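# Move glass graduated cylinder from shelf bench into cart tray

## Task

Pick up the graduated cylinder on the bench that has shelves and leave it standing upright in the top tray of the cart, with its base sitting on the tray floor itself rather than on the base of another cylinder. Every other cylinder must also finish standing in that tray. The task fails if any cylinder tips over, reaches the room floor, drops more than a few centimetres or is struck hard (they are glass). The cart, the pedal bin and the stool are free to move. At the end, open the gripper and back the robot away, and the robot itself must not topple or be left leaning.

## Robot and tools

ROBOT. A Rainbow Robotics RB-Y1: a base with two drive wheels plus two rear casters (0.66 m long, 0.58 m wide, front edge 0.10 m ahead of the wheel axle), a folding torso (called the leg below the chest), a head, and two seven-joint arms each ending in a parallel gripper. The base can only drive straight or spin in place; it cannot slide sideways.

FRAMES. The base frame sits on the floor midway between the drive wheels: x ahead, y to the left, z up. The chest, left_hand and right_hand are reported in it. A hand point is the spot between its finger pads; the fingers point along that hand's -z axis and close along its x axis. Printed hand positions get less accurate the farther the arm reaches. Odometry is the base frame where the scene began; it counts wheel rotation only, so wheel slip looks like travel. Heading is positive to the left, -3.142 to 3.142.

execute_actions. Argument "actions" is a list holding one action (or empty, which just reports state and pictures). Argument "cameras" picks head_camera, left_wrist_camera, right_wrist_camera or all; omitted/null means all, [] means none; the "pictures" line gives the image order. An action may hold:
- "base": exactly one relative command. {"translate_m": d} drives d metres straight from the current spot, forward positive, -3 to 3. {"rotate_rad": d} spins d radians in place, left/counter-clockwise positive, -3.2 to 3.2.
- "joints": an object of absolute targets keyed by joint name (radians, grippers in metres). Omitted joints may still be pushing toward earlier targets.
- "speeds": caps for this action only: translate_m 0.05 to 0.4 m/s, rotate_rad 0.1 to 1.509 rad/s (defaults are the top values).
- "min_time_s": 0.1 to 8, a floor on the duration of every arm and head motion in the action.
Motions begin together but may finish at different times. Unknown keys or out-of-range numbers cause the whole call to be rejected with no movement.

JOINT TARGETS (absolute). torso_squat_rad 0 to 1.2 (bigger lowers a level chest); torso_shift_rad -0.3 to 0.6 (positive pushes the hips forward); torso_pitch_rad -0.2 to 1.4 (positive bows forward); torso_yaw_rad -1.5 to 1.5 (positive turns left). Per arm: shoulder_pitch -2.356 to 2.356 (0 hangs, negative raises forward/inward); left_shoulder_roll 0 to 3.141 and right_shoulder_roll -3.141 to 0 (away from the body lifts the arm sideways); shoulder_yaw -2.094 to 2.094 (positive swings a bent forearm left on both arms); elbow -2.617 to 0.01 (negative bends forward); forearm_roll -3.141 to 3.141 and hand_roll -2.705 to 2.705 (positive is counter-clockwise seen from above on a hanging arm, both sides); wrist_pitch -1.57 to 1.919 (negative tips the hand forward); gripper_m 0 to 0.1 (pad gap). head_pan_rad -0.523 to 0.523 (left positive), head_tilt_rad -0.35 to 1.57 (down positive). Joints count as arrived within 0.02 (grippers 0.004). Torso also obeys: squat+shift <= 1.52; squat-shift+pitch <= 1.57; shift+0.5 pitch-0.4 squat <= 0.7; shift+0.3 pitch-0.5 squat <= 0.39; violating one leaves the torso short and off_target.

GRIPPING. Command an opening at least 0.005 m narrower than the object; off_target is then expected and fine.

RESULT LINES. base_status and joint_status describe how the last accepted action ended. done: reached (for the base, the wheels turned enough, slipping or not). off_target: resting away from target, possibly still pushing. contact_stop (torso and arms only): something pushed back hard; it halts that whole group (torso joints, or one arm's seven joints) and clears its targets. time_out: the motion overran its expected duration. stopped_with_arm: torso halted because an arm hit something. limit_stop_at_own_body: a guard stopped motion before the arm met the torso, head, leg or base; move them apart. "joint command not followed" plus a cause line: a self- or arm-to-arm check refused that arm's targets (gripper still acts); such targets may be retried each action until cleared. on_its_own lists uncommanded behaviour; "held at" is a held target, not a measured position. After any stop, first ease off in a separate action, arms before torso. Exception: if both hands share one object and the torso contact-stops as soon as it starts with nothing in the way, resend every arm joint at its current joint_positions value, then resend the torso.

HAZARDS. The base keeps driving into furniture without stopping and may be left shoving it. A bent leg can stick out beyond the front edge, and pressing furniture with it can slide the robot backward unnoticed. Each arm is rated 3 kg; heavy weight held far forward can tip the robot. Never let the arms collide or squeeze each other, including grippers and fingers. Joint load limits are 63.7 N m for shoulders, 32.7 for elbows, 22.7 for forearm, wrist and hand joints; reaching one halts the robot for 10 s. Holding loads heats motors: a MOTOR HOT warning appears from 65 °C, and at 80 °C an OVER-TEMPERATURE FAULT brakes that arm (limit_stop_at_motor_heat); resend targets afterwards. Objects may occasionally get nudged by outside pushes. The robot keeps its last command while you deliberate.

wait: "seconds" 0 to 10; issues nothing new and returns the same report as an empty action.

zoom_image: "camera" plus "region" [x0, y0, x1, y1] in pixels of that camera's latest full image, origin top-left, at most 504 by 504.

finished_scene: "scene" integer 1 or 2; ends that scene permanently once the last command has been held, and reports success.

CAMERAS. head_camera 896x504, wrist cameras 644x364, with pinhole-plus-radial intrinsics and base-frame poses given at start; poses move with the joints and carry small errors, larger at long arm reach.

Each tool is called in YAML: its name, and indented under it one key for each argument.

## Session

execute_actions:
  actions: []
  cameras: ["head_camera"]

execute_actions:
  actions:
    - {"base":{"rotate_rad":-1.2}}
  cameras: ["head_camera"]

execute_actions:
  actions:
    - {"base":{"rotate_rad":-1.2}}
  cameras: ["head_camera"]

execute_actions:
  actions:
    - {"base":{"rotate_rad":-1.2}}
  cameras: ["head_camera"]

execute_actions:
  actions:
    - {"base":{"rotate_rad":-1.2}}
  cameras: ["head_camera"]

Scene clock: 0.00 s.
base_odometry: x=+0.000 y=+0.000 heading=+0.000 (m, m, rad; odometry frame)
base_status: not commanded
joint_positions: torso_squat_rad=+0.350 torso_shift_rad=-0.001 torso_pitch_rad=+0.000 torso_yaw_rad=+0.000 left_shoulder_pitch_rad=-0.028 left_shoulder_roll_rad=+0.035 left_shoulder_yaw_rad=-0.041 left_elbow_rad=-0.202 left_forearm_roll_rad=-0.023 left_wrist_pitch_rad=+0.029 left_hand_roll_rad=+0.000 left_gripper_m=+0.099 right_shoulder_pitch_rad=+0.039 right_shoulder_roll_rad=-0.054 right_shoulder_yaw_rad=+0.033 right_elbow_rad=-0.164 right_forearm_roll_rad=-0.032 right_wrist_pitch_rad=-0.004 right_hand_roll_rad=-0.032 right_gripper_m=+0.100 head_pan_rad=-0.001 head_tilt_rad=+0.400
joint_status: not commanded
chest: x=-0.2285 y=+0.0006 z=+1.2475 quat_wxyz=(+1.000, +0.000, +0.000, +0.000) (m; base frame)
left_hand: x=-0.1165 y=+0.2421 z=+0.5703 quat_wxyz=(+0.994, +0.017, -0.099, -0.037) (m; base frame)
right_hand: x=-0.1758 y=-0.2588 z=+0.5652 quat_wxyz=(+0.997, -0.024, -0.066, -0.019) (m; base frame)
pictures: head_camera
camera_calibration (this result's frames):
head_camera: T_world_to_cam=[[-0.0661153, -0.997359, -0.0300733, 0.0345305], [-0.430623, 0.0557083, -0.900811, 1.27672], [0.900107, -0.0466071, -0.433169, 0.760016], [0, 0, 0, 1]] pos_world=[-0.132026, -0.00126262, 1.48034]
Images, in order (width x height): head_camera 896x504.

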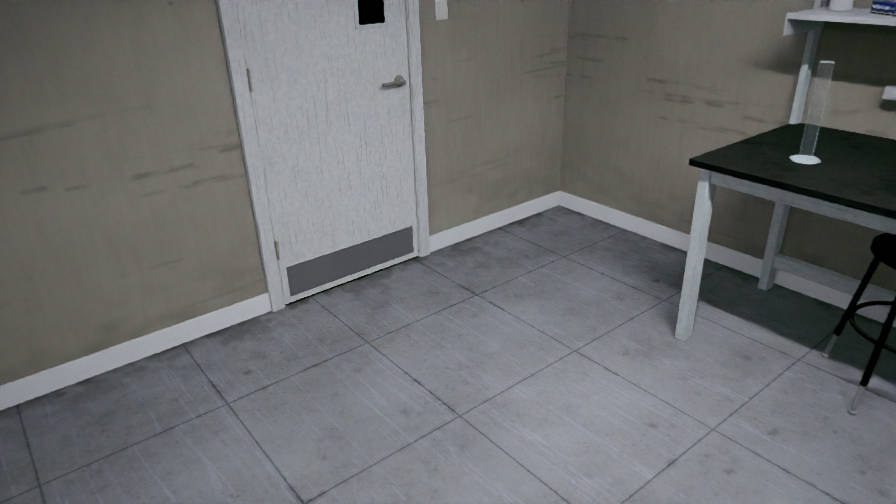

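Scene clock: 3.67 s.
base_odometry: x=+0.000 y=+0.000 heading=-1.199 (m, m, rad; odometry frame)
base_status: done
joint_positions: torso_squat_rad=+0.350 torso_shift_rad=-0.001 torso_pitch_rad=+0.000 torso_yaw_rad=+0.000 left_shoulder_pitch_rad=-0.028 left_shoulder_roll_rad=+0.035 left_shoulder_yaw_rad=-0.041 left_elbow_rad=-0.202 left_forearm_roll_rad=-0.023 left_wrist_pitch_rad=+0.029 left_hand_roll_rad=+0.000 left_gripper_m=+0.099 right_shoulder_pitch_rad=+0.039 right_shoulder_roll_rad=-0.054 right_shoulder_yaw_rad=+0.033 right_elbow_rad=-0.164 right_forearm_roll_rad=-0.032 right_wrist_pitch_rad=-0.004 right_hand_roll_rad=-0.032 right_gripper_m=+0.100 head_pan_rad=-0.001 head_tilt_rad=+0.400
joint_status: not commanded
chest: x=-0.2285 y=+0.0007 z=+1.2475 quat_wxyz=(+1.000, +0.000, +0.000, +0.000) (m; base frame)
left_hand: x=-0.1165 y=+0.2422 z=+0.5703 quat_wxyz=(+0.994, +0.017, -0.099, -0.037) (m; base frame)
right_hand: x=-0.1758 y=-0.2588 z=+0.5652 quat_wxyz=(+0.997, -0.024, -0.066, -0.019) (m; base frame)
pictures: head_camera
camera_calibration (this result's frames):
head_camera: T_world_to_cam=[[-0.0661153, -0.99736, -0.0300135, 0.0344998], [-0.430623, 0.0556543, -0.900814, 1.27672], [0.900107, -0.0466331, -0.433166, 0.760014], [0, 0, 0, 1]] pos_world=[-0.132026, -0.00120467, 1.48034]
Images, in order (width x height): head_camera 896x504.

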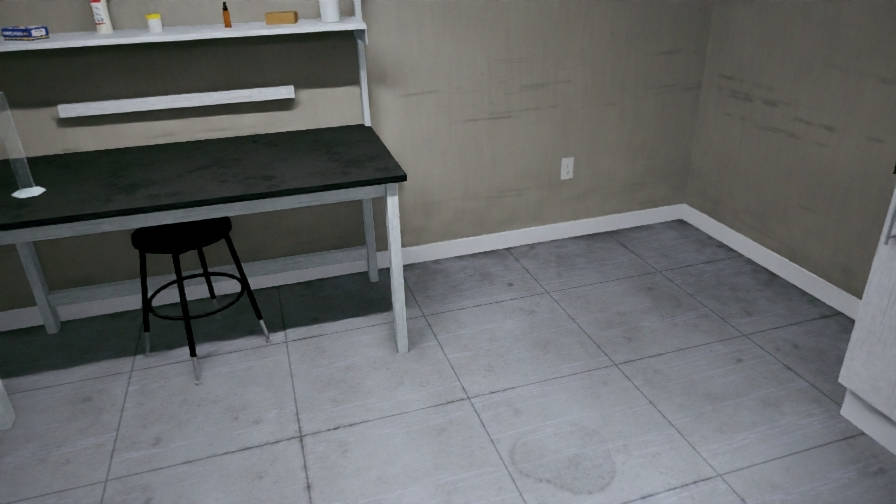

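Scene clock: 7.33 s.
base_odometry: x=+0.000 y=+0.000 heading=-2.399 (m, m, rad; odometry frame)
base_status: done
joint_positions: torso_squat_rad=+0.350 torso_shift_rad=-0.001 torso_pitch_rad=+0.000 torso_yaw_rad=+0.000 left_shoulder_pitch_rad=-0.028 left_shoulder_roll_rad=+0.035 left_shoulder_yaw_rad=-0.041 left_elbow_rad=-0.202 left_forearm_roll_rad=-0.023 left_wrist_pitch_rad=+0.029 left_hand_roll_rad=+0.000 left_gripper_m=+0.099 right_shoulder_pitch_rad=+0.039 right_shoulder_roll_rad=-0.054 right_shoulder_yaw_rad=+0.033 right_elbow_rad=-0.164 right_forearm_roll_rad=-0.032 right_wrist_pitch_rad=-0.004 right_hand_roll_rad=-0.032 right_gripper_m=+0.100 head_pan_rad=-0.001 head_tilt_rad=+0.400
joint_status: not commanded
chest: x=-0.2285 y=+0.0007 z=+1.2475 quat_wxyz=(+1.000, +0.000, +0.000, +0.000) (m; base frame)
left_hand: x=-0.1165 y=+0.2422 z=+0.5703 quat_wxyz=(+0.994, +0.017, -0.099, -0.037) (m; base frame)
right_hand: x=-0.1758 y=-0.2588 z=+0.5652 quat_wxyz=(+0.997, -0.024, -0.066, -0.019) (m; base frame)
pictures: head_camera
camera_calibration (this result's frames):
head_camera: T_world_to_cam=[[-0.066115, -0.997361, -0.0300015, 0.0344897], [-0.430623, 0.0556433, -0.900815, 1.27673], [0.900107, -0.046638, -0.433166, 0.760014], [0, 0, 0, 1]] pos_world=[-0.132026, -0.001197, 1.48034]
Images, in order (width x height): head_camera 896x504.

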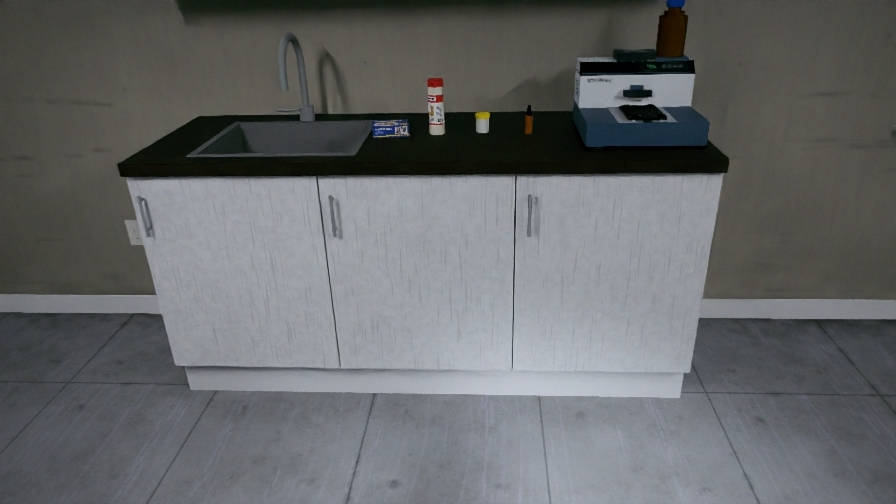

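Scene clock: 11.00 s.
base_odometry: x=+0.000 y=+0.000 heading=+2.685 (m, m, rad; odometry frame)
base_status: done
joint_positions: torso_squat_rad=+0.350 torso_shift_rad=-0.001 torso_pitch_rad=+0.000 torso_yaw_rad=+0.000 left_shoulder_pitch_rad=-0.028 left_shoulder_roll_rad=+0.035 left_shoulder_yaw_rad=-0.041 left_elbow_rad=-0.202 left_forearm_roll_rad=-0.023 left_wrist_pitch_rad=+0.029 left_hand_roll_rad=+0.000 left_gripper_m=+0.099 right_shoulder_pitch_rad=+0.039 right_shoulder_roll_rad=-0.054 right_shoulder_yaw_rad=+0.033 right_elbow_rad=-0.164 right_forearm_roll_rad=-0.032 right_wrist_pitch_rad=-0.004 right_hand_roll_rad=-0.032 right_gripper_m=+0.100 head_pan_rad=-0.001 head_tilt_rad=+0.400
joint_status: not commanded
chest: x=-0.2285 y=+0.0007 z=+1.2475 quat_wxyz=(+1.000, +0.000, +0.000, +0.000) (m; base frame)
left_hand: x=-0.1165 y=+0.2422 z=+0.5703 quat_wxyz=(+0.994, +0.017, -0.099, -0.037) (m; base frame)
right_hand: x=-0.1758 y=-0.2589 z=+0.5652 quat_wxyz=(+0.997, -0.024, -0.066, -0.019) (m; base frame)
pictures: head_camera
camera_calibration (this result's frames):
head_camera: T_world_to_cam=[[-0.066115, -0.997361, -0.0299953, 0.0344838], [-0.430623, 0.0556377, -0.900815, 1.27673], [0.900107, -0.0466408, -0.433165, 0.760013], [0, 0, 0, 1]] pos_world=[-0.132026, -0.00119362, 1.48034]
Images, in order (width x height): head_camera 896x504.

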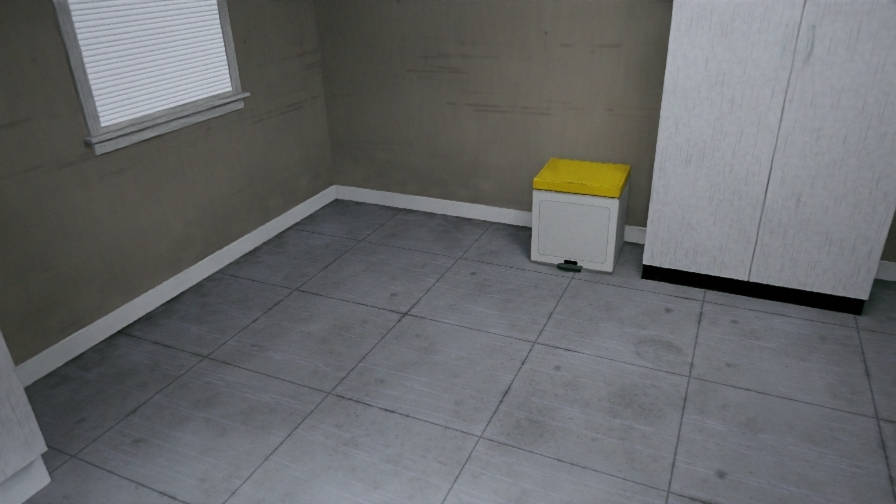

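Scene clock: 14.67 s.
base_odometry: x=+0.000 y=+0.000 heading=+1.486 (m, m, rad; odometry frame)
base_status: done
joint_positions: torso_squat_rad=+0.350 torso_shift_rad=-0.001 torso_pitch_rad=+0.000 torso_yaw_rad=+0.000 left_shoulder_pitch_rad=-0.028 left_shoulder_roll_rad=+0.035 left_shoulder_yaw_rad=-0.041 left_elbow_rad=-0.202 left_forearm_roll_rad=-0.023 left_wrist_pitch_rad=+0.029 left_hand_roll_rad=+0.000 left_gripper_m=+0.099 right_shoulder_pitch_rad=+0.039 right_shoulder_roll_rad=-0.054 right_shoulder_yaw_rad=+0.033 right_elbow_rad=-0.164 right_forearm_roll_rad=-0.032 right_wrist_pitch_rad=-0.004 right_hand_roll_rad=-0.032 right_gripper_m=+0.100 head_pan_rad=-0.001 head_tilt_rad=+0.400
joint_status: not commanded
chest: x=-0.2285 y=+0.0007 z=+1.2475 quat_wxyz=(+1.000, +0.000, +0.000, +0.000) (m; base frame)
left_hand: x=-0.1165 y=+0.2422 z=+0.5703 quat_wxyz=(+0.994, +0.017, -0.099, -0.037) (m; base frame)
right_hand: x=-0.1758 y=-0.2589 z=+0.5652 quat_wxyz=(+0.997, -0.024, -0.066, -0.019) (m; base frame)
pictures: head_camera
camera_calibration (this result's frames):
head_camera: T_world_to_cam=[[-0.066115, -0.997361, -0.0299907, 0.0344794], [-0.430623, 0.0556335, -0.900816, 1.27673], [0.900107, -0.0466427, -0.433165, 0.760013], [0, 0, 0, 1]] pos_world=[-0.132026, -0.00119123, 1.48034]
Images, in order (width x height): head_camera 896x504.

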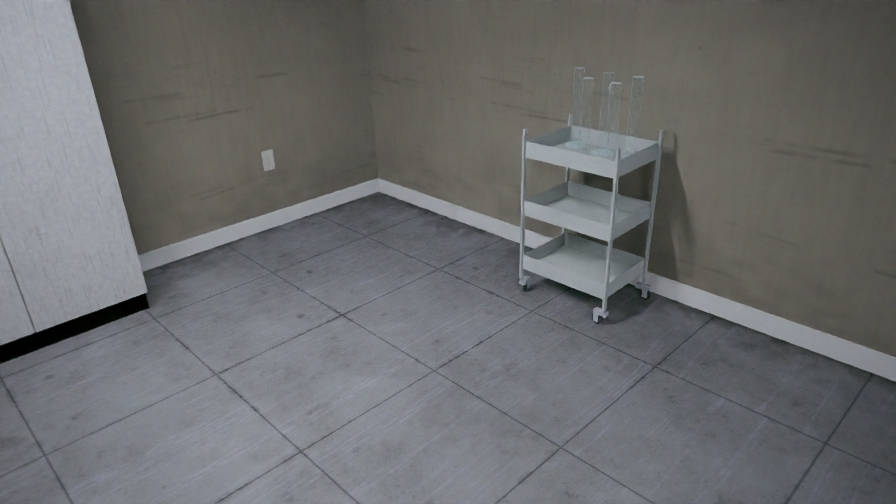

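execute_actions:
  actions:
    - {"base":{"rotate_rad":-1.79},"joints":{"right_shoulder_pitch_rad":-0.55,"right_shoulder_roll_rad":-0.22,"right_shoulder_yaw_rad":0.015,"right_elbow_rad":-0.6,"right_forearm_roll_rad":0.047,"right_wrist_pitch_rad":-0.42,"right_hand_roll_rad":1.28,"head_tilt_rad":0.6}}
  cameras: []

execute_actions:
  actions:
    - {"base":{"translate_m":1.5}}
  cameras: []

execute_actions:
  actions:
    - {"base":{"rotate_rad":-0.523}}
  cameras: ["head_camera"]

Scene clock: 30.00 s.
base_odometry: x=+0.000 y=+0.000 heading=-0.304 (m, m, rad; odometry frame)
base_status: done
joint_positions: torso_squat_rad=+0.350 torso_shift_rad=-0.001 torso_pitch_rad=+0.000 torso_yaw_rad=+0.000 left_shoulder_pitch_rad=-0.028 left_shoulder_roll_rad=+0.035 left_shoulder_yaw_rad=-0.041 left_elbow_rad=-0.202 left_forearm_roll_rad=-0.023 left_wrist_pitch_rad=+0.029 left_hand_roll_rad=+0.000 left_gripper_m=+0.099 right_shoulder_pitch_rad=-0.550 right_shoulder_roll_rad=-0.220 right_shoulder_yaw_rad=+0.015 right_elbow_rad=-0.600 right_forearm_roll_rad=+0.047 right_wrist_pitch_rad=-0.420 right_hand_roll_rad=+1.280 right_gripper_m=+0.100 head_pan_rad=-0.001 head_tilt_rad=+0.600
joint_status: all done
chest: x=-0.2285 y=+0.0007 z=+1.2475 quat_wxyz=(+1.000, +0.000, +0.000, +0.000) (m; base frame)
left_hand: x=-0.1166 y=+0.2422 z=+0.5703 quat_wxyz=(+0.994, +0.017, -0.099, -0.037) (m; base frame)
right_hand: x=+0.3905 y=-0.2531 z=+0.9714 quat_wxyz=(+0.483, -0.468, -0.517, +0.530) (m; base frame)
pictures: none
No camera images: the call's "cameras" was empty. Leave "cameras" out to get every camera's image.

Scene clock: 35.20 s.
base_odometry: x=+1.431 y=-0.449 heading=-0.304 (m, m, rad; odometry frame)
base_status: done
joint_positions: torso_squat_rad=+0.350 torso_shift_rad=-0.001 torso_pitch_rad=+0.000 torso_yaw_rad=+0.000 left_shoulder_pitch_rad=-0.028 left_shoulder_roll_rad=+0.035 left_shoulder_yaw_rad=-0.041 left_elbow_rad=-0.202 left_forearm_roll_rad=-0.023 left_wrist_pitch_rad=+0.029 left_hand_roll_rad=+0.000 left_gripper_m=+0.099 right_shoulder_pitch_rad=-0.550 right_shoulder_roll_rad=-0.220 right_shoulder_yaw_rad=+0.015 right_elbow_rad=-0.600 right_forearm_roll_rad=+0.047 right_wrist_pitch_rad=-0.420 right_hand_roll_rad=+1.280 right_gripper_m=+0.100 head_pan_rad=-0.001 head_tilt_rad=+0.600
joint_status: not commanded
chest: x=-0.2284 y=+0.0007 z=+1.2475 quat_wxyz=(+1.000, +0.000, +0.000, +0.000) (m; base frame)
left_hand: x=-0.1164 y=+0.2422 z=+0.5703 quat_wxyz=(+0.994, +0.017, -0.099, -0.037) (m; base frame)
right_hand: x=+0.3906 y=-0.2531 z=+0.9713 quat_wxyz=(+0.483, -0.468, -0.516, +0.530) (m; base frame)
pictures: none
No camera images: the call's "cameras" was empty. Leave "cameras" out to get every camera's image.

Scene clock: 37.73 s.
base_odometry: x=+1.431 y=-0.449 heading=-0.827 (m, m, rad; odometry frame)
base_status: done
joint_positions: torso_squat_rad=+0.350 torso_shift_rad=-0.001 torso_pitch_rad=+0.000 torso_yaw_rad=+0.000 left_shoulder_pitch_rad=-0.028 left_shoulder_roll_rad=+0.035 left_shoulder_yaw_rad=-0.041 left_elbow_rad=-0.202 left_forearm_roll_rad=-0.023 left_wrist_pitch_rad=+0.029 left_hand_roll_rad=+0.000 left_gripper_m=+0.099 right_shoulder_pitch_rad=-0.550 right_shoulder_roll_rad=-0.220 right_shoulder_yaw_rad=+0.015 right_elbow_rad=-0.600 right_forearm_roll_rad=+0.047 right_wrist_pitch_rad=-0.420 right_hand_roll_rad=+1.280 right_gripper_m=+0.100 head_pan_rad=-0.001 head_tilt_rad=+0.600
joint_status: not commanded
chest: x=-0.2284 y=+0.0007 z=+1.2475 quat_wxyz=(+1.000, +0.000, +0.000, +0.000) (m; base frame)
left_hand: x=-0.1164 y=+0.2422 z=+0.5703 quat_wxyz=(+0.994, +0.017, -0.099, -0.037) (m; base frame)
right_hand: x=+0.3906 y=-0.2531 z=+0.9713 quat_wxyz=(+0.483, -0.468, -0.516, +0.530) (m; base frame)
pictures: head_camera
camera_calibration (this result's frames):
head_camera: T_world_to_cam=[[-0.0707979, -0.997357, -0.0163285, 0.0137542], [-0.600782, 0.0557028, -0.79747, 1.09201], [0.796272, -0.0466493, -0.603138, 0.984589], [0, 0, 0, 1]] pos_world=[-0.126966, -0.00117983, 1.46491]
Images, in order (width x height): head_camera 896x504.

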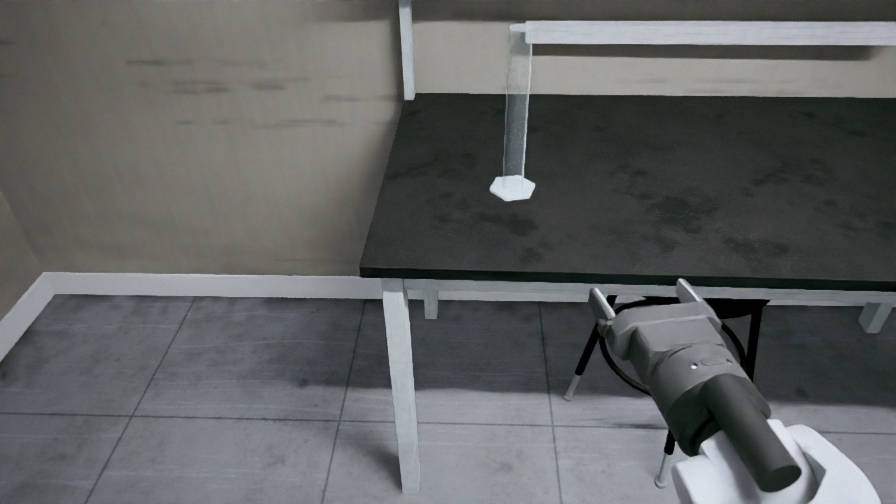

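execute_actions:
  actions:
    - {"base":{"rotate_rad":0.04}}
  cameras: []

execute_actions:
  actions:
    - {"base":{"translate_m":0.45},"speeds":{"translate_m":0.2},"joints":{"torso_shift_rad":0.12}}
  cameras: ["head_camera","right_wrist_camera"]

Scene clock: 48.47 s.
base_odometry: x=+1.431 y=-0.449 heading=-0.787 (m, m, rad; odometry frame)
base_status: done
joint_positions: torso_squat_rad=+0.350 torso_shift_rad=-0.001 torso_pitch_rad=+0.000 torso_yaw_rad=+0.000 left_shoulder_pitch_rad=-0.028 left_shoulder_roll_rad=+0.035 left_shoulder_yaw_rad=-0.041 left_elbow_rad=-0.202 left_forearm_roll_rad=-0.023 left_wrist_pitch_rad=+0.029 left_hand_roll_rad=+0.000 left_gripper_m=+0.099 right_shoulder_pitch_rad=-0.550 right_shoulder_roll_rad=-0.220 right_shoulder_yaw_rad=+0.015 right_elbow_rad=-0.600 right_forearm_roll_rad=+0.047 right_wrist_pitch_rad=-0.420 right_hand_roll_rad=+1.280 right_gripper_m=+0.100 head_pan_rad=-0.001 head_tilt_rad=+0.600
joint_status: not commanded
chest: x=-0.2284 y=+0.0007 z=+1.2475 quat_wxyz=(+1.000, +0.000, +0.000, +0.000) (m; base frame)
left_hand: x=-0.1164 y=+0.2421 z=+0.5703 quat_wxyz=(+0.994, +0.017, -0.099, -0.037) (m; base frame)
right_hand: x=+0.3906 y=-0.2531 z=+0.9712 quat_wxyz=(+0.483, -0.468, -0.516, +0.530) (m; base frame)
pictures: none
No camera images: the call's "cameras" was empty. Leave "cameras" out to get every camera's image.

Scene clock: 51.77 s.
base_odometry: x=+1.748 y=-0.768 heading=-0.788 (m, m, rad; odometry frame)
base_status: done
joint_positions: torso_squat_rad=+0.350 torso_shift_rad=+0.120 torso_pitch_rad=+0.000 torso_yaw_rad=+0.000 left_shoulder_pitch_rad=-0.028 left_shoulder_roll_rad=+0.035 left_shoulder_yaw_rad=-0.041 left_elbow_rad=-0.202 left_forearm_roll_rad=-0.023 left_wrist_pitch_rad=+0.029 left_hand_roll_rad=+0.000 left_gripper_m=+0.099 right_shoulder_pitch_rad=-0.550 right_shoulder_roll_rad=-0.220 right_shoulder_yaw_rad=+0.015 right_elbow_rad=-0.600 right_forearm_roll_rad=+0.047 right_wrist_pitch_rad=-0.420 right_hand_roll_rad=+1.280 right_gripper_m=+0.100 head_pan_rad=-0.001 head_tilt_rad=+0.600
joint_status: all done
chest: x=-0.1493 y=+0.0007 z=+1.2427 quat_wxyz=(+1.000, +0.000, +0.000, +0.000) (m; base frame)
left_hand: x=-0.0373 y=+0.2421 z=+0.5656 quat_wxyz=(+0.994, +0.017, -0.099, -0.037) (m; base frame)
right_hand: x=+0.4697 y=-0.2531 z=+0.9665 quat_wxyz=(+0.483, -0.468, -0.516, +0.530) (m; base frame)
pictures: head_camera, right_wrist_camera
camera_calibration (this result's frames):
head_camera: T_world_to_cam=[[-0.0708069, -0.997356, -0.0163682, 0.0192823], [-0.600831, 0.0557429, -0.79743, 1.13572], [0.796234, -0.046629, -0.60319, 0.918792], [0, 0, 0, 1]] pos_world=[-0.047834, -0.00123441, 1.46018]
right_wrist_camera: T_world_to_cam=[[0.0972911, -0.995255, -0.000978133, -0.290844], [-0.691503, -0.0668909, -0.71927, 1.03331], [0.715792, 0.070655, -0.69473, 0.44428], [0, 0, 0, 1]] pos_world=[0.424822, -0.251735, 1.0516]
Images, in order (width x height): head_camera 896x504, right_wrist_camera 644x364.

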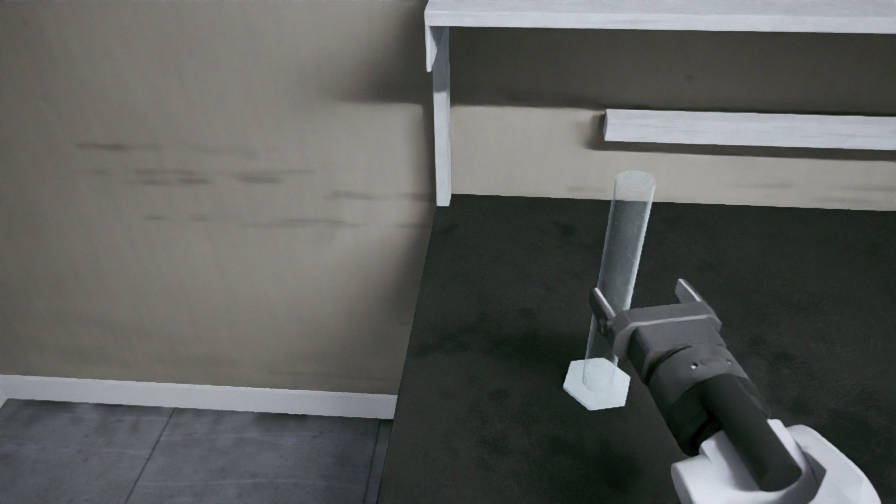

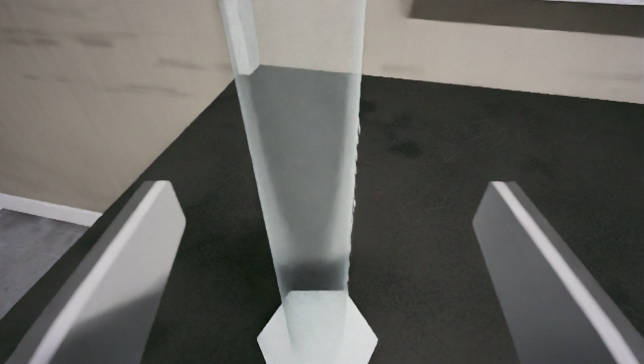

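Aligned. Advancing a few centimetres, gripping, and lifting.

execute_actions:
  actions:
    - {"base":{"translate_m":0.05},"speeds":{"translate_m":0.1}}
  cameras: []

execute_actions:
  actions:
    - {"joints":{"right_gripper_m":0.0}}
  cameras: []

execute_actions:
  actions:
    - {"joints":{"torso_squat_rad":0.1}}
  cameras: ["head_camera"]

Scene clock: 61.33 s.
base_odometry: x=+1.784 y=-0.804 heading=-0.789 (m, m, rad; odometry frame)
base_status: done
joint_positions: torso_squat_rad=+0.350 torso_shift_rad=+0.120 torso_pitch_rad=+0.000 torso_yaw_rad=+0.000 left_shoulder_pitch_rad=-0.028 left_shoulder_roll_rad=+0.035 left_shoulder_yaw_rad=-0.041 left_elbow_rad=-0.202 left_forearm_roll_rad=-0.023 left_wrist_pitch_rad=+0.029 left_hand_roll_rad=+0.000 left_gripper_m=+0.099 right_shoulder_pitch_rad=-0.550 right_shoulder_roll_rad=-0.220 right_shoulder_yaw_rad=+0.015 right_elbow_rad=-0.600 right_forearm_roll_rad=+0.047 right_wrist_pitch_rad=-0.420 right_hand_roll_rad=+1.280 right_gripper_m=+0.100 head_pan_rad=-0.001 head_tilt_rad=+0.600
joint_status: not commanded
chest: x=-0.1493 y=+0.0007 z=+1.2427 quat_wxyz=(+1.000, +0.000, +0.000, +0.000) (m; base frame)
left_hand: x=-0.0373 y=+0.2421 z=+0.5656 quat_wxyz=(+0.994, +0.017, -0.099, -0.037) (m; base frame)
right_hand: x=+0.4697 y=-0.2531 z=+0.9665 quat_wxyz=(+0.483, -0.468, -0.516, +0.530) (m; base frame)
pictures: none
No camera images: the call's "cameras" was empty. Leave "cameras" out to get every camera's image.

Scene clock: 62.80 s.
base_odometry: x=+1.784 y=-0.804 heading=-0.789 (m, m, rad; odometry frame)
base_status: not commanded
joint_positions: torso_squat_rad=+0.350 torso_shift_rad=+0.120 torso_pitch_rad=+0.000 torso_yaw_rad=+0.000 left_shoulder_pitch_rad=-0.028 left_shoulder_roll_rad=+0.035 left_shoulder_yaw_rad=-0.041 left_elbow_rad=-0.202 left_forearm_roll_rad=-0.023 left_wrist_pitch_rad=+0.029 left_hand_roll_rad=+0.000 left_gripper_m=+0.099 right_shoulder_pitch_rad=-0.550 right_shoulder_roll_rad=-0.220 right_shoulder_yaw_rad=+0.015 right_elbow_rad=-0.600 right_forearm_roll_rad=+0.047 right_wrist_pitch_rad=-0.420 right_hand_roll_rad=+1.280 right_gripper_m=+0.042 head_pan_rad=-0.001 head_tilt_rad=+0.600
joint_status: right_gripper_m off_target (ended at +0.042, target +0.000)
chest: x=-0.1493 y=+0.0007 z=+1.2427 quat_wxyz=(+1.000, +0.000, +0.000, +0.000) (m; base frame)
left_hand: x=-0.0373 y=+0.2421 z=+0.5656 quat_wxyz=(+0.994, +0.017, -0.099, -0.037) (m; base frame)
right_hand: x=+0.4697 y=-0.2531 z=+0.9665 quat_wxyz=(+0.483, -0.468, -0.516, +0.530) (m; base frame)
pictures: none
No camera images: the call's "cameras" was empty. Leave "cameras" out to get every camera's image.

Scene clock: 64.43 s.
base_odometry: x=+1.784 y=-0.804 heading=-0.789 (m, m, rad; odometry frame)
base_status: not commanded
joint_positions: torso_squat_rad=+0.100 torso_shift_rad=+0.120 torso_pitch_rad=+0.000 torso_yaw_rad=+0.000 left_shoulder_pitch_rad=-0.028 left_shoulder_roll_rad=+0.035 left_shoulder_yaw_rad=-0.041 left_elbow_rad=-0.202 left_forearm_roll_rad=-0.023 left_wrist_pitch_rad=+0.029 left_hand_roll_rad=+0.000 left_gripper_m=+0.099 right_shoulder_pitch_rad=-0.550 right_shoulder_roll_rad=-0.220 right_shoulder_yaw_rad=+0.015 right_elbow_rad=-0.600 right_forearm_roll_rad=+0.047 right_wrist_pitch_rad=-0.420 right_hand_roll_rad=+1.280 right_gripper_m=+0.042 head_pan_rad=-0.001 head_tilt_rad=+0.600
joint_status: all done
chest: x=-0.1446 y=+0.0007 z=+1.2814 quat_wxyz=(+1.000, +0.000, +0.000, +0.000) (m; base frame)
left_hand: x=-0.0327 y=+0.2422 z=+0.6042 quat_wxyz=(+0.994, +0.017, -0.099, -0.037) (m; base frame)
right_hand: x=+0.4743 y=-0.2532 z=+1.0049 quat_wxyz=(+0.483, -0.468, -0.516, +0.530) (m; base frame)
pictures: head_camera
camera_calibration (this result's frames):
head_camera: T_world_to_cam=[[-0.0708144, -0.997355, -0.0163578, 0.0202686], [-0.600946, 0.0557458, -0.797344, 1.16929], [0.796147, -0.0466333, -0.603304, 0.938482], [0, 0, 0, 1]] pos_world=[-0.0430554, -0.00120335, 1.49885]
Images, in order (width x height): head_camera 896x504.

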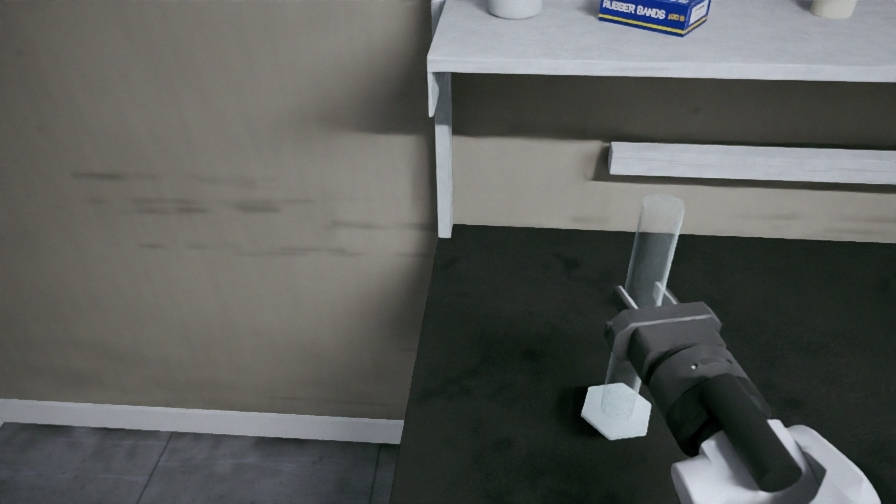

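execute_actions:
  actions:
    - {"base":{"translate_m":-3.0},"joints":{"torso_shift_rad":0.0}}
  cameras: []

execute_actions:
  actions:
    - {"base":{"rotate_rad":1.55},"speeds":{"rotate_rad":0.8}}
  cameras: ["head_camera"]

Scene clock: 84.33 s.
base_odometry: x=-0.327 y=+1.328 heading=-0.791 (m, m, rad; odometry frame)
base_status: done
joint_positions: torso_squat_rad=+0.100 torso_shift_rad=+0.000 torso_pitch_rad=+0.000 torso_yaw_rad=+0.000 left_shoulder_pitch_rad=-0.028 left_shoulder_roll_rad=+0.035 left_shoulder_yaw_rad=-0.041 left_elbow_rad=-0.202 left_forearm_roll_rad=-0.023 left_wrist_pitch_rad=+0.029 left_hand_roll_rad=+0.000 left_gripper_m=+0.099 right_shoulder_pitch_rad=-0.550 right_shoulder_roll_rad=-0.220 right_shoulder_yaw_rad=+0.015 right_elbow_rad=-0.600 right_forearm_roll_rad=+0.047 right_wrist_pitch_rad=-0.420 right_hand_roll_rad=+1.280 right_gripper_m=+0.042 head_pan_rad=-0.001 head_tilt_rad=+0.600
joint_status: all done
chest: x=-0.2281 y=+0.0007 z=+1.2864 quat_wxyz=(+1.000, +0.000, +0.000, +0.000) (m; base frame)
left_hand: x=-0.1161 y=+0.2422 z=+0.6093 quat_wxyz=(+0.994, +0.017, -0.099, -0.037) (m; base frame)
right_hand: x=+0.3907 y=-0.2532 z=+1.0099 quat_wxyz=(+0.483, -0.468, -0.516, +0.530) (m; base frame)
pictures: none
No camera images: the call's "cameras" was empty. Leave "cameras" out to get every camera's image.

Scene clock: 88.33 s.
base_odometry: x=-0.327 y=+1.328 heading=+0.758 (m, m, rad; odometry frame)
base_status: done
joint_positions: torso_squat_rad=+0.100 torso_shift_rad=+0.000 torso_pitch_rad=+0.000 torso_yaw_rad=+0.000 left_shoulder_pitch_rad=-0.028 left_shoulder_roll_rad=+0.035 left_shoulder_yaw_rad=-0.041 left_elbow_rad=-0.202 left_forearm_roll_rad=-0.023 left_wrist_pitch_rad=+0.029 left_hand_roll_rad=+0.000 left_gripper_m=+0.099 right_shoulder_pitch_rad=-0.550 right_shoulder_roll_rad=-0.220 right_shoulder_yaw_rad=+0.015 right_elbow_rad=-0.600 right_forearm_roll_rad=+0.047 right_wrist_pitch_rad=-0.420 right_hand_roll_rad=+1.280 right_gripper_m=+0.042 head_pan_rad=-0.001 head_tilt_rad=+0.600
joint_status: not commanded
chest: x=-0.2281 y=+0.0007 z=+1.2864 quat_wxyz=(+1.000, +0.000, +0.000, +0.000) (m; base frame)
left_hand: x=-0.1161 y=+0.2422 z=+0.6093 quat_wxyz=(+0.994, +0.017, -0.099, -0.037) (m; base frame)
right_hand: x=+0.3908 y=-0.2532 z=+1.0099 quat_wxyz=(+0.483, -0.468, -0.516, +0.530) (m; base frame)
pictures: head_camera
camera_calibration (this result's frames):
head_camera: T_world_to_cam=[[-0.070815, -0.997355, -0.0163544, 0.0144614], [-0.600706, 0.0557294, -0.797525, 1.12338], [0.796327, -0.0466526, -0.603064, 1.00774], [0, 0, 0, 1]] pos_world=[-0.126642, -0.00116872, 1.50389]
Images, in order (width x height): head_camera 896x504.

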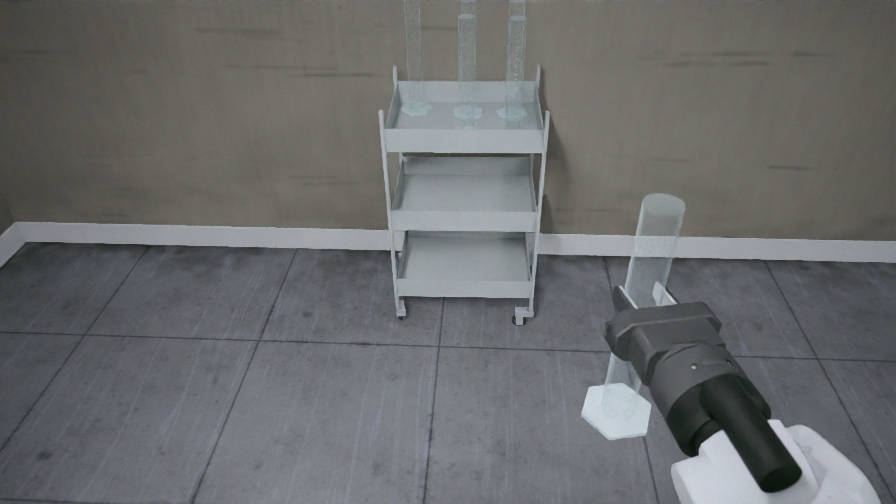

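execute_actions:
  actions:
    - {"base":{"rotate_rad":0.155}}
  cameras: []

execute_actions:
  actions:
    - {"base":{"translate_m":1.0},"joints":{"head_tilt_rad":0.8}}
  cameras: ["head_camera"]

Scene clock: 101.33 s.
base_odometry: x=-0.328 y=+1.328 heading=+0.913 (m, m, rad; odometry frame)
base_status: done
joint_positions: torso_squat_rad=+0.100 torso_shift_rad=+0.000 torso_pitch_rad=+0.000 torso_yaw_rad=+0.000 left_shoulder_pitch_rad=-0.028 left_shoulder_roll_rad=+0.035 left_shoulder_yaw_rad=-0.041 left_elbow_rad=-0.202 left_forearm_roll_rad=-0.023 left_wrist_pitch_rad=+0.029 left_hand_roll_rad=+0.000 left_gripper_m=+0.099 right_shoulder_pitch_rad=-0.550 right_shoulder_roll_rad=-0.220 right_shoulder_yaw_rad=+0.015 right_elbow_rad=-0.600 right_forearm_roll_rad=+0.047 right_wrist_pitch_rad=-0.420 right_hand_roll_rad=+1.280 right_gripper_m=+0.042 head_pan_rad=-0.001 head_tilt_rad=+0.600
joint_status: not commanded
chest: x=-0.2281 y=+0.0007 z=+1.2864 quat_wxyz=(+1.000, +0.000, +0.000, +0.000) (m; base frame)
left_hand: x=-0.1161 y=+0.2422 z=+0.6093 quat_wxyz=(+0.994, +0.017, -0.099, -0.037) (m; base frame)
right_hand: x=+0.3907 y=-0.2532 z=+1.0099 quat_wxyz=(+0.483, -0.468, -0.516, +0.530) (m; base frame)
pictures: none
No camera images: the call's "cameras" was empty. Leave "cameras" out to get every camera's image.

Scene clock: 105.50 s.
base_odometry: x=+0.283 y=+2.120 heading=+0.914 (m, m, rad; odometry frame)
base_status: done
joint_positions: torso_squat_rad=+0.100 torso_shift_rad=+0.000 torso_pitch_rad=+0.000 torso_yaw_rad=+0.000 left_shoulder_pitch_rad=-0.028 left_shoulder_roll_rad=+0.035 left_shoulder_yaw_rad=-0.041 left_elbow_rad=-0.202 left_forearm_roll_rad=-0.023 left_wrist_pitch_rad=+0.029 left_hand_roll_rad=+0.000 left_gripper_m=+0.099 right_shoulder_pitch_rad=-0.550 right_shoulder_roll_rad=-0.220 right_shoulder_yaw_rad=+0.015 right_elbow_rad=-0.600 right_forearm_roll_rad=+0.047 right_wrist_pitch_rad=-0.420 right_hand_roll_rad=+1.280 right_gripper_m=+0.042 head_pan_rad=-0.001 head_tilt_rad=+0.800
joint_status: all done
chest: x=-0.2280 y=+0.0007 z=+1.2864 quat_wxyz=(+1.000, +0.000, +0.000, +0.000) (m; base frame)
left_hand: x=-0.1160 y=+0.2422 z=+0.6093 quat_wxyz=(+0.994, +0.017, -0.099, -0.037) (m; base frame)
right_hand: x=+0.3908 y=-0.2532 z=+1.0098 quat_wxyz=(+0.483, -0.468, -0.516, +0.530) (m; base frame)
pictures: head_camera
camera_calibration (this result's frames):
head_camera: T_world_to_cam=[[-0.0727487, -0.997348, -0.00206685, -0.00721694], [-0.747273, 0.0558799, -0.662164, 0.892031], [0.660524, -0.0466271, -0.749356, 1.19713], [0, 0, 0, 1]] pos_world=[-0.124667, -0.00122574, 1.48773]
Images, in order (width x height): head_camera 896x504.

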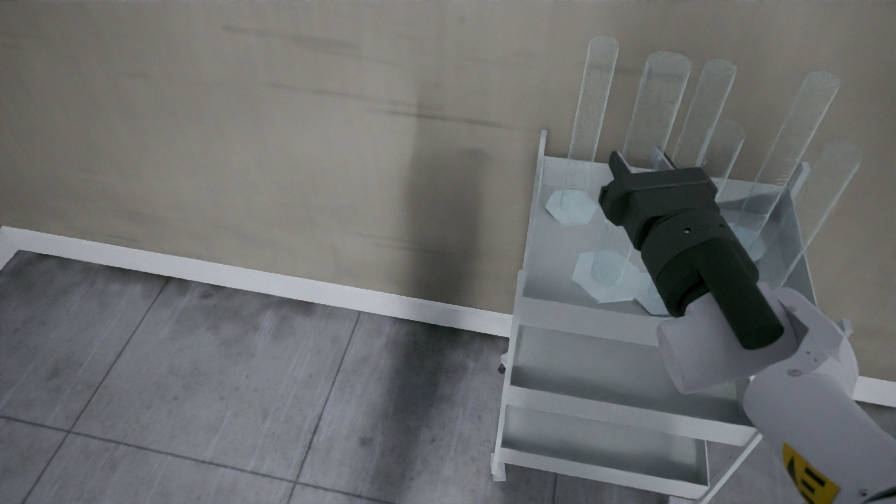

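execute_actions:
  actions:
    - {"base":{"translate_m":0.15},"speeds":{"translate_m":0.1}}
  cameras: []

execute_actions:
  actions:
    - {"joints":{"torso_squat_rad":0.55}}
  cameras: ["head_camera","right_wrist_camera"]

Scene clock: 117.20 s.
base_odometry: x=+0.375 y=+2.238 heading=+0.915 (m, m, rad; odometry frame)
base_status: done
joint_positions: torso_squat_rad=+0.100 torso_shift_rad=+0.000 torso_pitch_rad=+0.000 torso_yaw_rad=+0.000 left_shoulder_pitch_rad=-0.028 left_shoulder_roll_rad=+0.035 left_shoulder_yaw_rad=-0.041 left_elbow_rad=-0.202 left_forearm_roll_rad=-0.023 left_wrist_pitch_rad=+0.029 left_hand_roll_rad=+0.000 left_gripper_m=+0.099 right_shoulder_pitch_rad=-0.550 right_shoulder_roll_rad=-0.220 right_shoulder_yaw_rad=+0.015 right_elbow_rad=-0.600 right_forearm_roll_rad=+0.047 right_wrist_pitch_rad=-0.420 right_hand_roll_rad=+1.280 right_gripper_m=+0.042 head_pan_rad=-0.001 head_tilt_rad=+0.800
joint_status: not commanded
chest: x=-0.2280 y=+0.0007 z=+1.2864 quat_wxyz=(+1.000, +0.000, +0.000, +0.000) (m; base frame)
left_hand: x=-0.1160 y=+0.2422 z=+0.6093 quat_wxyz=(+0.994, +0.017, -0.099, -0.037) (m; base frame)
right_hand: x=+0.3909 y=-0.2532 z=+1.0098 quat_wxyz=(+0.483, -0.468, -0.516, +0.530) (m; base frame)
pictures: none
No camera images: the call's "cameras" was empty. Leave "cameras" out to get every camera's image.

Scene clock: 119.60 s.
base_odometry: x=+0.375 y=+2.238 heading=+0.915 (m, m, rad; odometry frame)
base_status: not commanded
joint_positions: torso_squat_rad=+0.550 torso_shift_rad=+0.000 torso_pitch_rad=+0.000 torso_yaw_rad=+0.000 left_shoulder_pitch_rad=-0.028 left_shoulder_roll_rad=+0.035 left_shoulder_yaw_rad=-0.041 left_elbow_rad=-0.202 left_forearm_roll_rad=-0.023 left_wrist_pitch_rad=+0.029 left_hand_roll_rad=+0.000 left_gripper_m=+0.099 right_shoulder_pitch_rad=-0.550 right_shoulder_roll_rad=-0.220 right_shoulder_yaw_rad=+0.015 right_elbow_rad=-0.600 right_forearm_roll_rad=+0.047 right_wrist_pitch_rad=-0.420 right_hand_roll_rad=+1.280 right_gripper_m=+0.042 head_pan_rad=-0.001 head_tilt_rad=+0.800
joint_status: all done
chest: x=-0.2281 y=+0.0006 z=+1.1867 quat_wxyz=(+1.000, +0.000, +0.000, +0.000) (m; base frame)
left_hand: x=-0.1160 y=+0.2421 z=+0.5096 quat_wxyz=(+0.994, +0.017, -0.099, -0.037) (m; base frame)
right_hand: x=+0.3907 y=-0.2533 z=+0.9102 quat_wxyz=(+0.483, -0.468, -0.516, +0.530) (m; base frame)
pictures: head_camera, right_wrist_camera
camera_calibration (this result's frames):
head_camera: T_world_to_cam=[[-0.0727481, -0.997348, -0.00208156, -0.00749388], [-0.747136, 0.0558795, -0.662319, 0.826118], [0.660679, -0.0466272, -0.749219, 1.12234], [0, 0, 0, 1]] pos_world=[-0.124829, -0.0013055, 1.38802]
right_wrist_camera: T_world_to_cam=[[0.0970823, -0.995276, -0.000971457, -0.283318], [-0.691814, -0.0667799, -0.718981, 0.938175], [0.715519, 0.0704723, -0.695029, 0.46204], [0, 0, 0, 1]] pos_world=[0.345949, -0.251889, 0.995385]
Images, in order (width x height): head_camera 896x504, right_wrist_camera 644x364.

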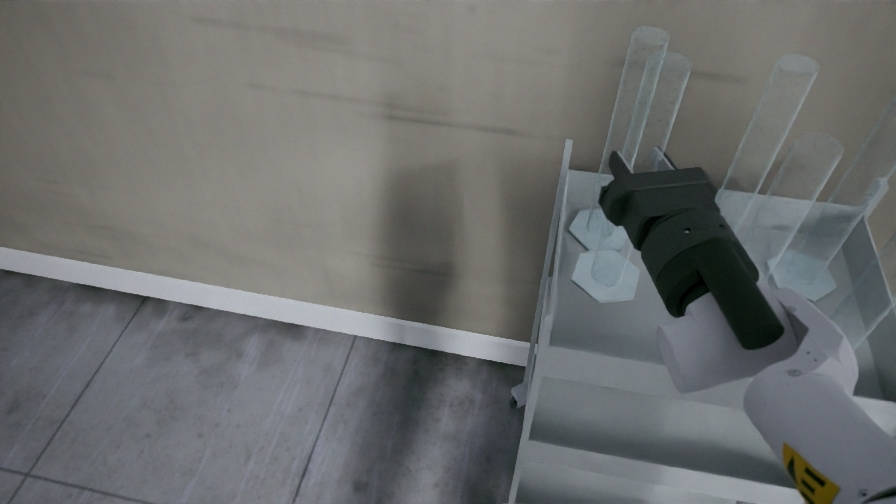

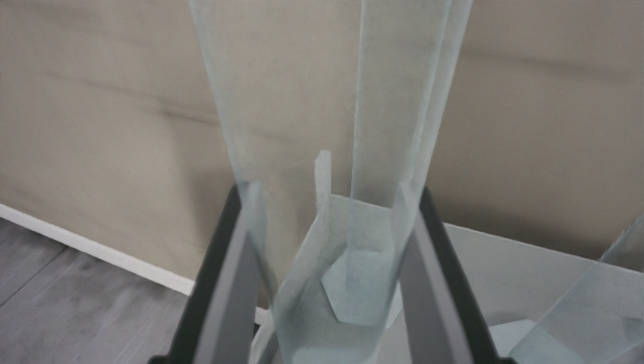

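execute_actions:
  actions:
    - {"base":{"translate_m":-0.03},"speeds":{"translate_m":0.05}}
  cameras: []

execute_actions:
  actions:
    - {"joints":{"torso_squat_rad":0.65}}
  cameras: ["head_camera","right_wrist_camera"]

Scene clock: 131.43 s.
base_odometry: x=+0.357 y=+2.215 heading=+0.915 (m, m, rad; odometry frame)
base_status: done
joint_positions: torso_squat_rad=+0.550 torso_shift_rad=+0.000 torso_pitch_rad=+0.000 torso_yaw_rad=+0.000 left_shoulder_pitch_rad=-0.028 left_shoulder_roll_rad=+0.035 left_shoulder_yaw_rad=-0.041 left_elbow_rad=-0.202 left_forearm_roll_rad=-0.023 left_wrist_pitch_rad=+0.029 left_hand_roll_rad=+0.000 left_gripper_m=+0.099 right_shoulder_pitch_rad=-0.550 right_shoulder_roll_rad=-0.220 right_shoulder_yaw_rad=+0.015 right_elbow_rad=-0.600 right_forearm_roll_rad=+0.047 right_wrist_pitch_rad=-0.420 right_hand_roll_rad=+1.280 right_gripper_m=+0.042 head_pan_rad=-0.001 head_tilt_rad=+0.800
joint_status: not commanded
chest: x=-0.2281 y=+0.0006 z=+1.1867 quat_wxyz=(+1.000, +0.000, +0.000, +0.000) (m; base frame)
left_hand: x=-0.1161 y=+0.2421 z=+0.5095 quat_wxyz=(+0.994, +0.017, -0.099, -0.037) (m; base frame)
right_hand: x=+0.3908 y=-0.2533 z=+0.9101 quat_wxyz=(+0.483, -0.468, -0.516, +0.530) (m; base frame)
pictures: none
No camera images: the call's "cameras" was empty. Leave "cameras" out to get every camera's image.

Scene clock: 132.53 s.
base_odometry: x=+0.357 y=+2.215 heading=+0.915 (m, m, rad; odometry frame)
base_status: not commanded
joint_positions: torso_squat_rad=+0.650 torso_shift_rad=+0.000 torso_pitch_rad=+0.000 torso_yaw_rad=+0.000 left_shoulder_pitch_rad=-0.028 left_shoulder_roll_rad=+0.035 left_shoulder_yaw_rad=-0.041 left_elbow_rad=-0.202 left_forearm_roll_rad=-0.023 left_wrist_pitch_rad=+0.029 left_hand_roll_rad=+0.000 left_gripper_m=+0.099 right_shoulder_pitch_rad=-0.550 right_shoulder_roll_rad=-0.220 right_shoulder_yaw_rad=+0.015 right_elbow_rad=-0.600 right_forearm_roll_rad=+0.047 right_wrist_pitch_rad=-0.420 right_hand_roll_rad=+1.280 right_gripper_m=+0.042 head_pan_rad=-0.001 head_tilt_rad=+0.800
joint_status: all done
chest: x=-0.2281 y=+0.0006 z=+1.1472 quat_wxyz=(+1.000, +0.000, +0.000, +0.000) (m; base frame)
left_hand: x=-0.1161 y=+0.2421 z=+0.4700 quat_wxyz=(+0.994, +0.017, -0.099, -0.037) (m; base frame)
right_hand: x=+0.3907 y=-0.2533 z=+0.8707 quat_wxyz=(+0.483, -0.468, -0.516, +0.530) (m; base frame)
pictures: head_camera, right_wrist_camera
camera_calibration (this result's frames):
head_camera: T_world_to_cam=[[-0.0727481, -0.997348, -0.00208234, -0.00760729], [-0.74713, 0.0558797, -0.662325, 0.799955], [0.660685, -0.0466271, -0.749214, 1.09273], [0, 0, 0, 1]] pos_world=[-0.124836, -0.0013373, 1.34851]
right_wrist_camera: T_world_to_cam=[[0.0970663, -0.995277, -0.000972642, -0.283389], [-0.691843, -0.0667707, -0.718954, 0.909726], [0.715494, 0.0704591, -0.695057, 0.434609], [0, 0, 0, 1]] pos_world=[0.345935, -0.25193, 0.955853]
Images, in order (width x height): head_camera 896x504, right_wrist_camera 644x364.

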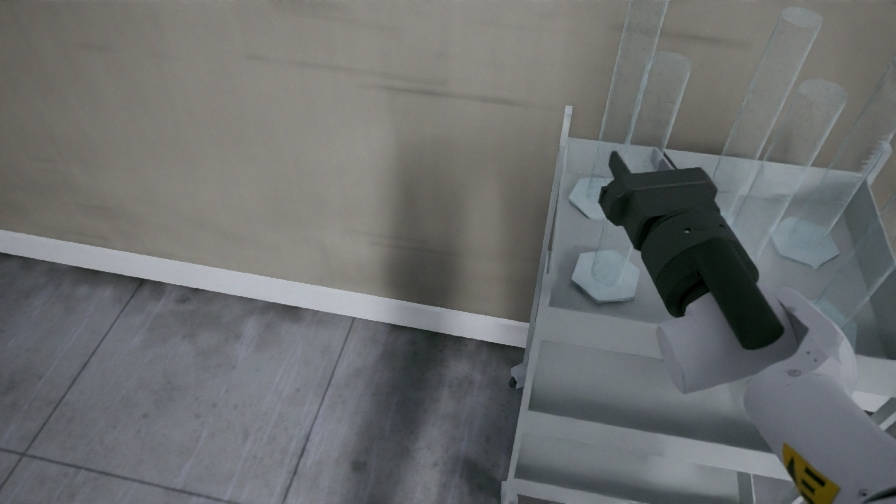

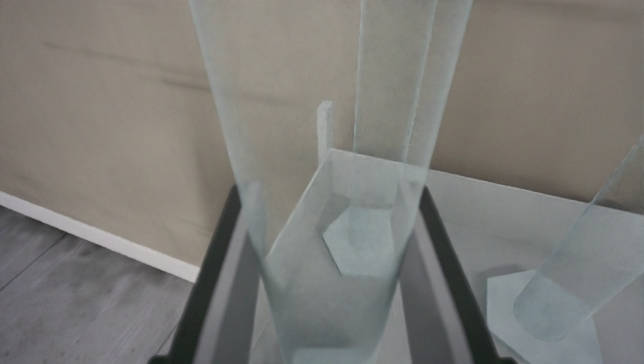

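Position is clear of the other feet. Releasing and backing away.

execute_actions:
  actions:
    - {"joints":{"right_gripper_m":0.1}}
  cameras: []

execute_actions:
  actions:
    - {"base":{"translate_m":-0.5},"speeds":{"translate_m":0.2},"joints":{"head_tilt_rad":0.6}}
  cameras: ["head_camera"]

Scene clock: 138.90 s.
base_odometry: x=+0.357 y=+2.215 heading=+0.915 (m, m, rad; odometry frame)
base_status: not commanded
joint_positions: torso_squat_rad=+0.650 torso_shift_rad=+0.000 torso_pitch_rad=+0.000 torso_yaw_rad=+0.000 left_shoulder_pitch_rad=-0.028 left_shoulder_roll_rad=+0.035 left_shoulder_yaw_rad=-0.041 left_elbow_rad=-0.202 left_forearm_roll_rad=-0.023 left_wrist_pitch_rad=+0.029 left_hand_roll_rad=+0.000 left_gripper_m=+0.099 right_shoulder_pitch_rad=-0.550 right_shoulder_roll_rad=-0.220 right_shoulder_yaw_rad=+0.015 right_elbow_rad=-0.600 right_forearm_roll_rad=+0.047 right_wrist_pitch_rad=-0.420 right_hand_roll_rad=+1.280 right_gripper_m=+0.100 head_pan_rad=-0.001 head_tilt_rad=+0.800
joint_status: all done
chest: x=-0.2281 y=+0.0006 z=+1.1472 quat_wxyz=(+1.000, +0.000, +0.000, +0.000) (m; base frame)
left_hand: x=-0.1161 y=+0.2421 z=+0.4700 quat_wxyz=(+0.994, +0.017, -0.099, -0.037) (m; base frame)
right_hand: x=+0.3908 y=-0.2533 z=+0.8708 quat_wxyz=(+0.483, -0.468, -0.516, +0.530) (m; base frame)
pictures: none
No camera images: the call's "cameras" was empty. Leave "cameras" out to get every camera's image.

Scene clock: 142.90 s.
base_odometry: x=+0.052 y=+1.818 heading=+0.916 (m, m, rad; odometry frame)
base_status: done
joint_positions: torso_squat_rad=+0.650 torso_shift_rad=+0.000 torso_pitch_rad=+0.000 torso_yaw_rad=+0.000 left_shoulder_pitch_rad=-0.028 left_shoulder_roll_rad=+0.035 left_shoulder_yaw_rad=-0.041 left_elbow_rad=-0.202 left_forearm_roll_rad=-0.023 left_wrist_pitch_rad=+0.029 left_hand_roll_rad=+0.000 left_gripper_m=+0.099 right_shoulder_pitch_rad=-0.550 right_shoulder_roll_rad=-0.220 right_shoulder_yaw_rad=+0.015 right_elbow_rad=-0.600 right_forearm_roll_rad=+0.047 right_wrist_pitch_rad=-0.420 right_hand_roll_rad=+1.280 right_gripper_m=+0.100 head_pan_rad=-0.001 head_tilt_rad=+0.600
joint_status: all done
chest: x=-0.2281 y=+0.0006 z=+1.1472 quat_wxyz=(+1.000, +0.000, +0.000, +0.000) (m; base frame)
left_hand: x=-0.1161 y=+0.2421 z=+0.4700 quat_wxyz=(+0.994, +0.017, -0.099, -0.037) (m; base frame)
right_hand: x=+0.3909 y=-0.2532 z=+0.8709 quat_wxyz=(+0.483, -0.468, -0.516, +0.530) (m; base frame)
pictures: head_camera
camera_calibration (this result's frames):
head_camera: T_world_to_cam=[[-0.070816, -0.997355, -0.0164014, 0.012088], [-0.600715, 0.0557681, -0.797516, 1.0123], [0.796321, -0.0466243, -0.603075, 0.923785], [0, 0, 0, 1]] pos_world=[-0.126667, -0.00132745, 1.36464]
Images, in order (width x height): head_camera 896x504.

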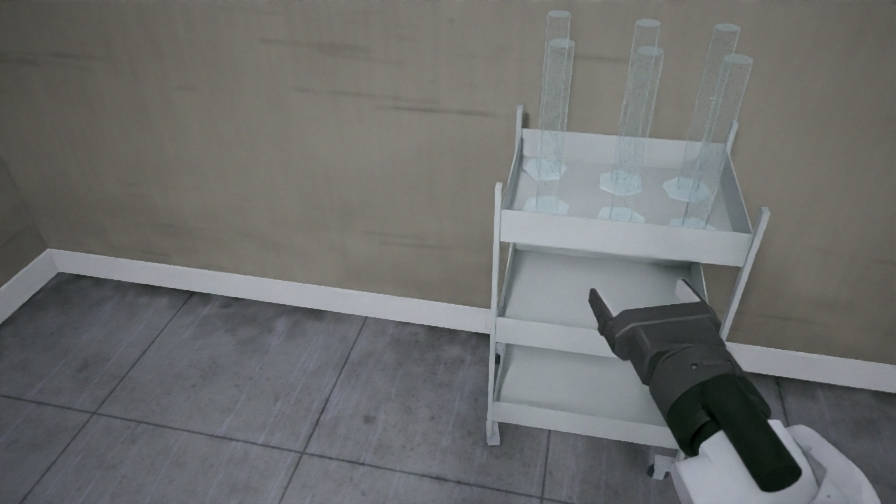

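finished_scene:
  scene: 2

The scene is finished: the task was done.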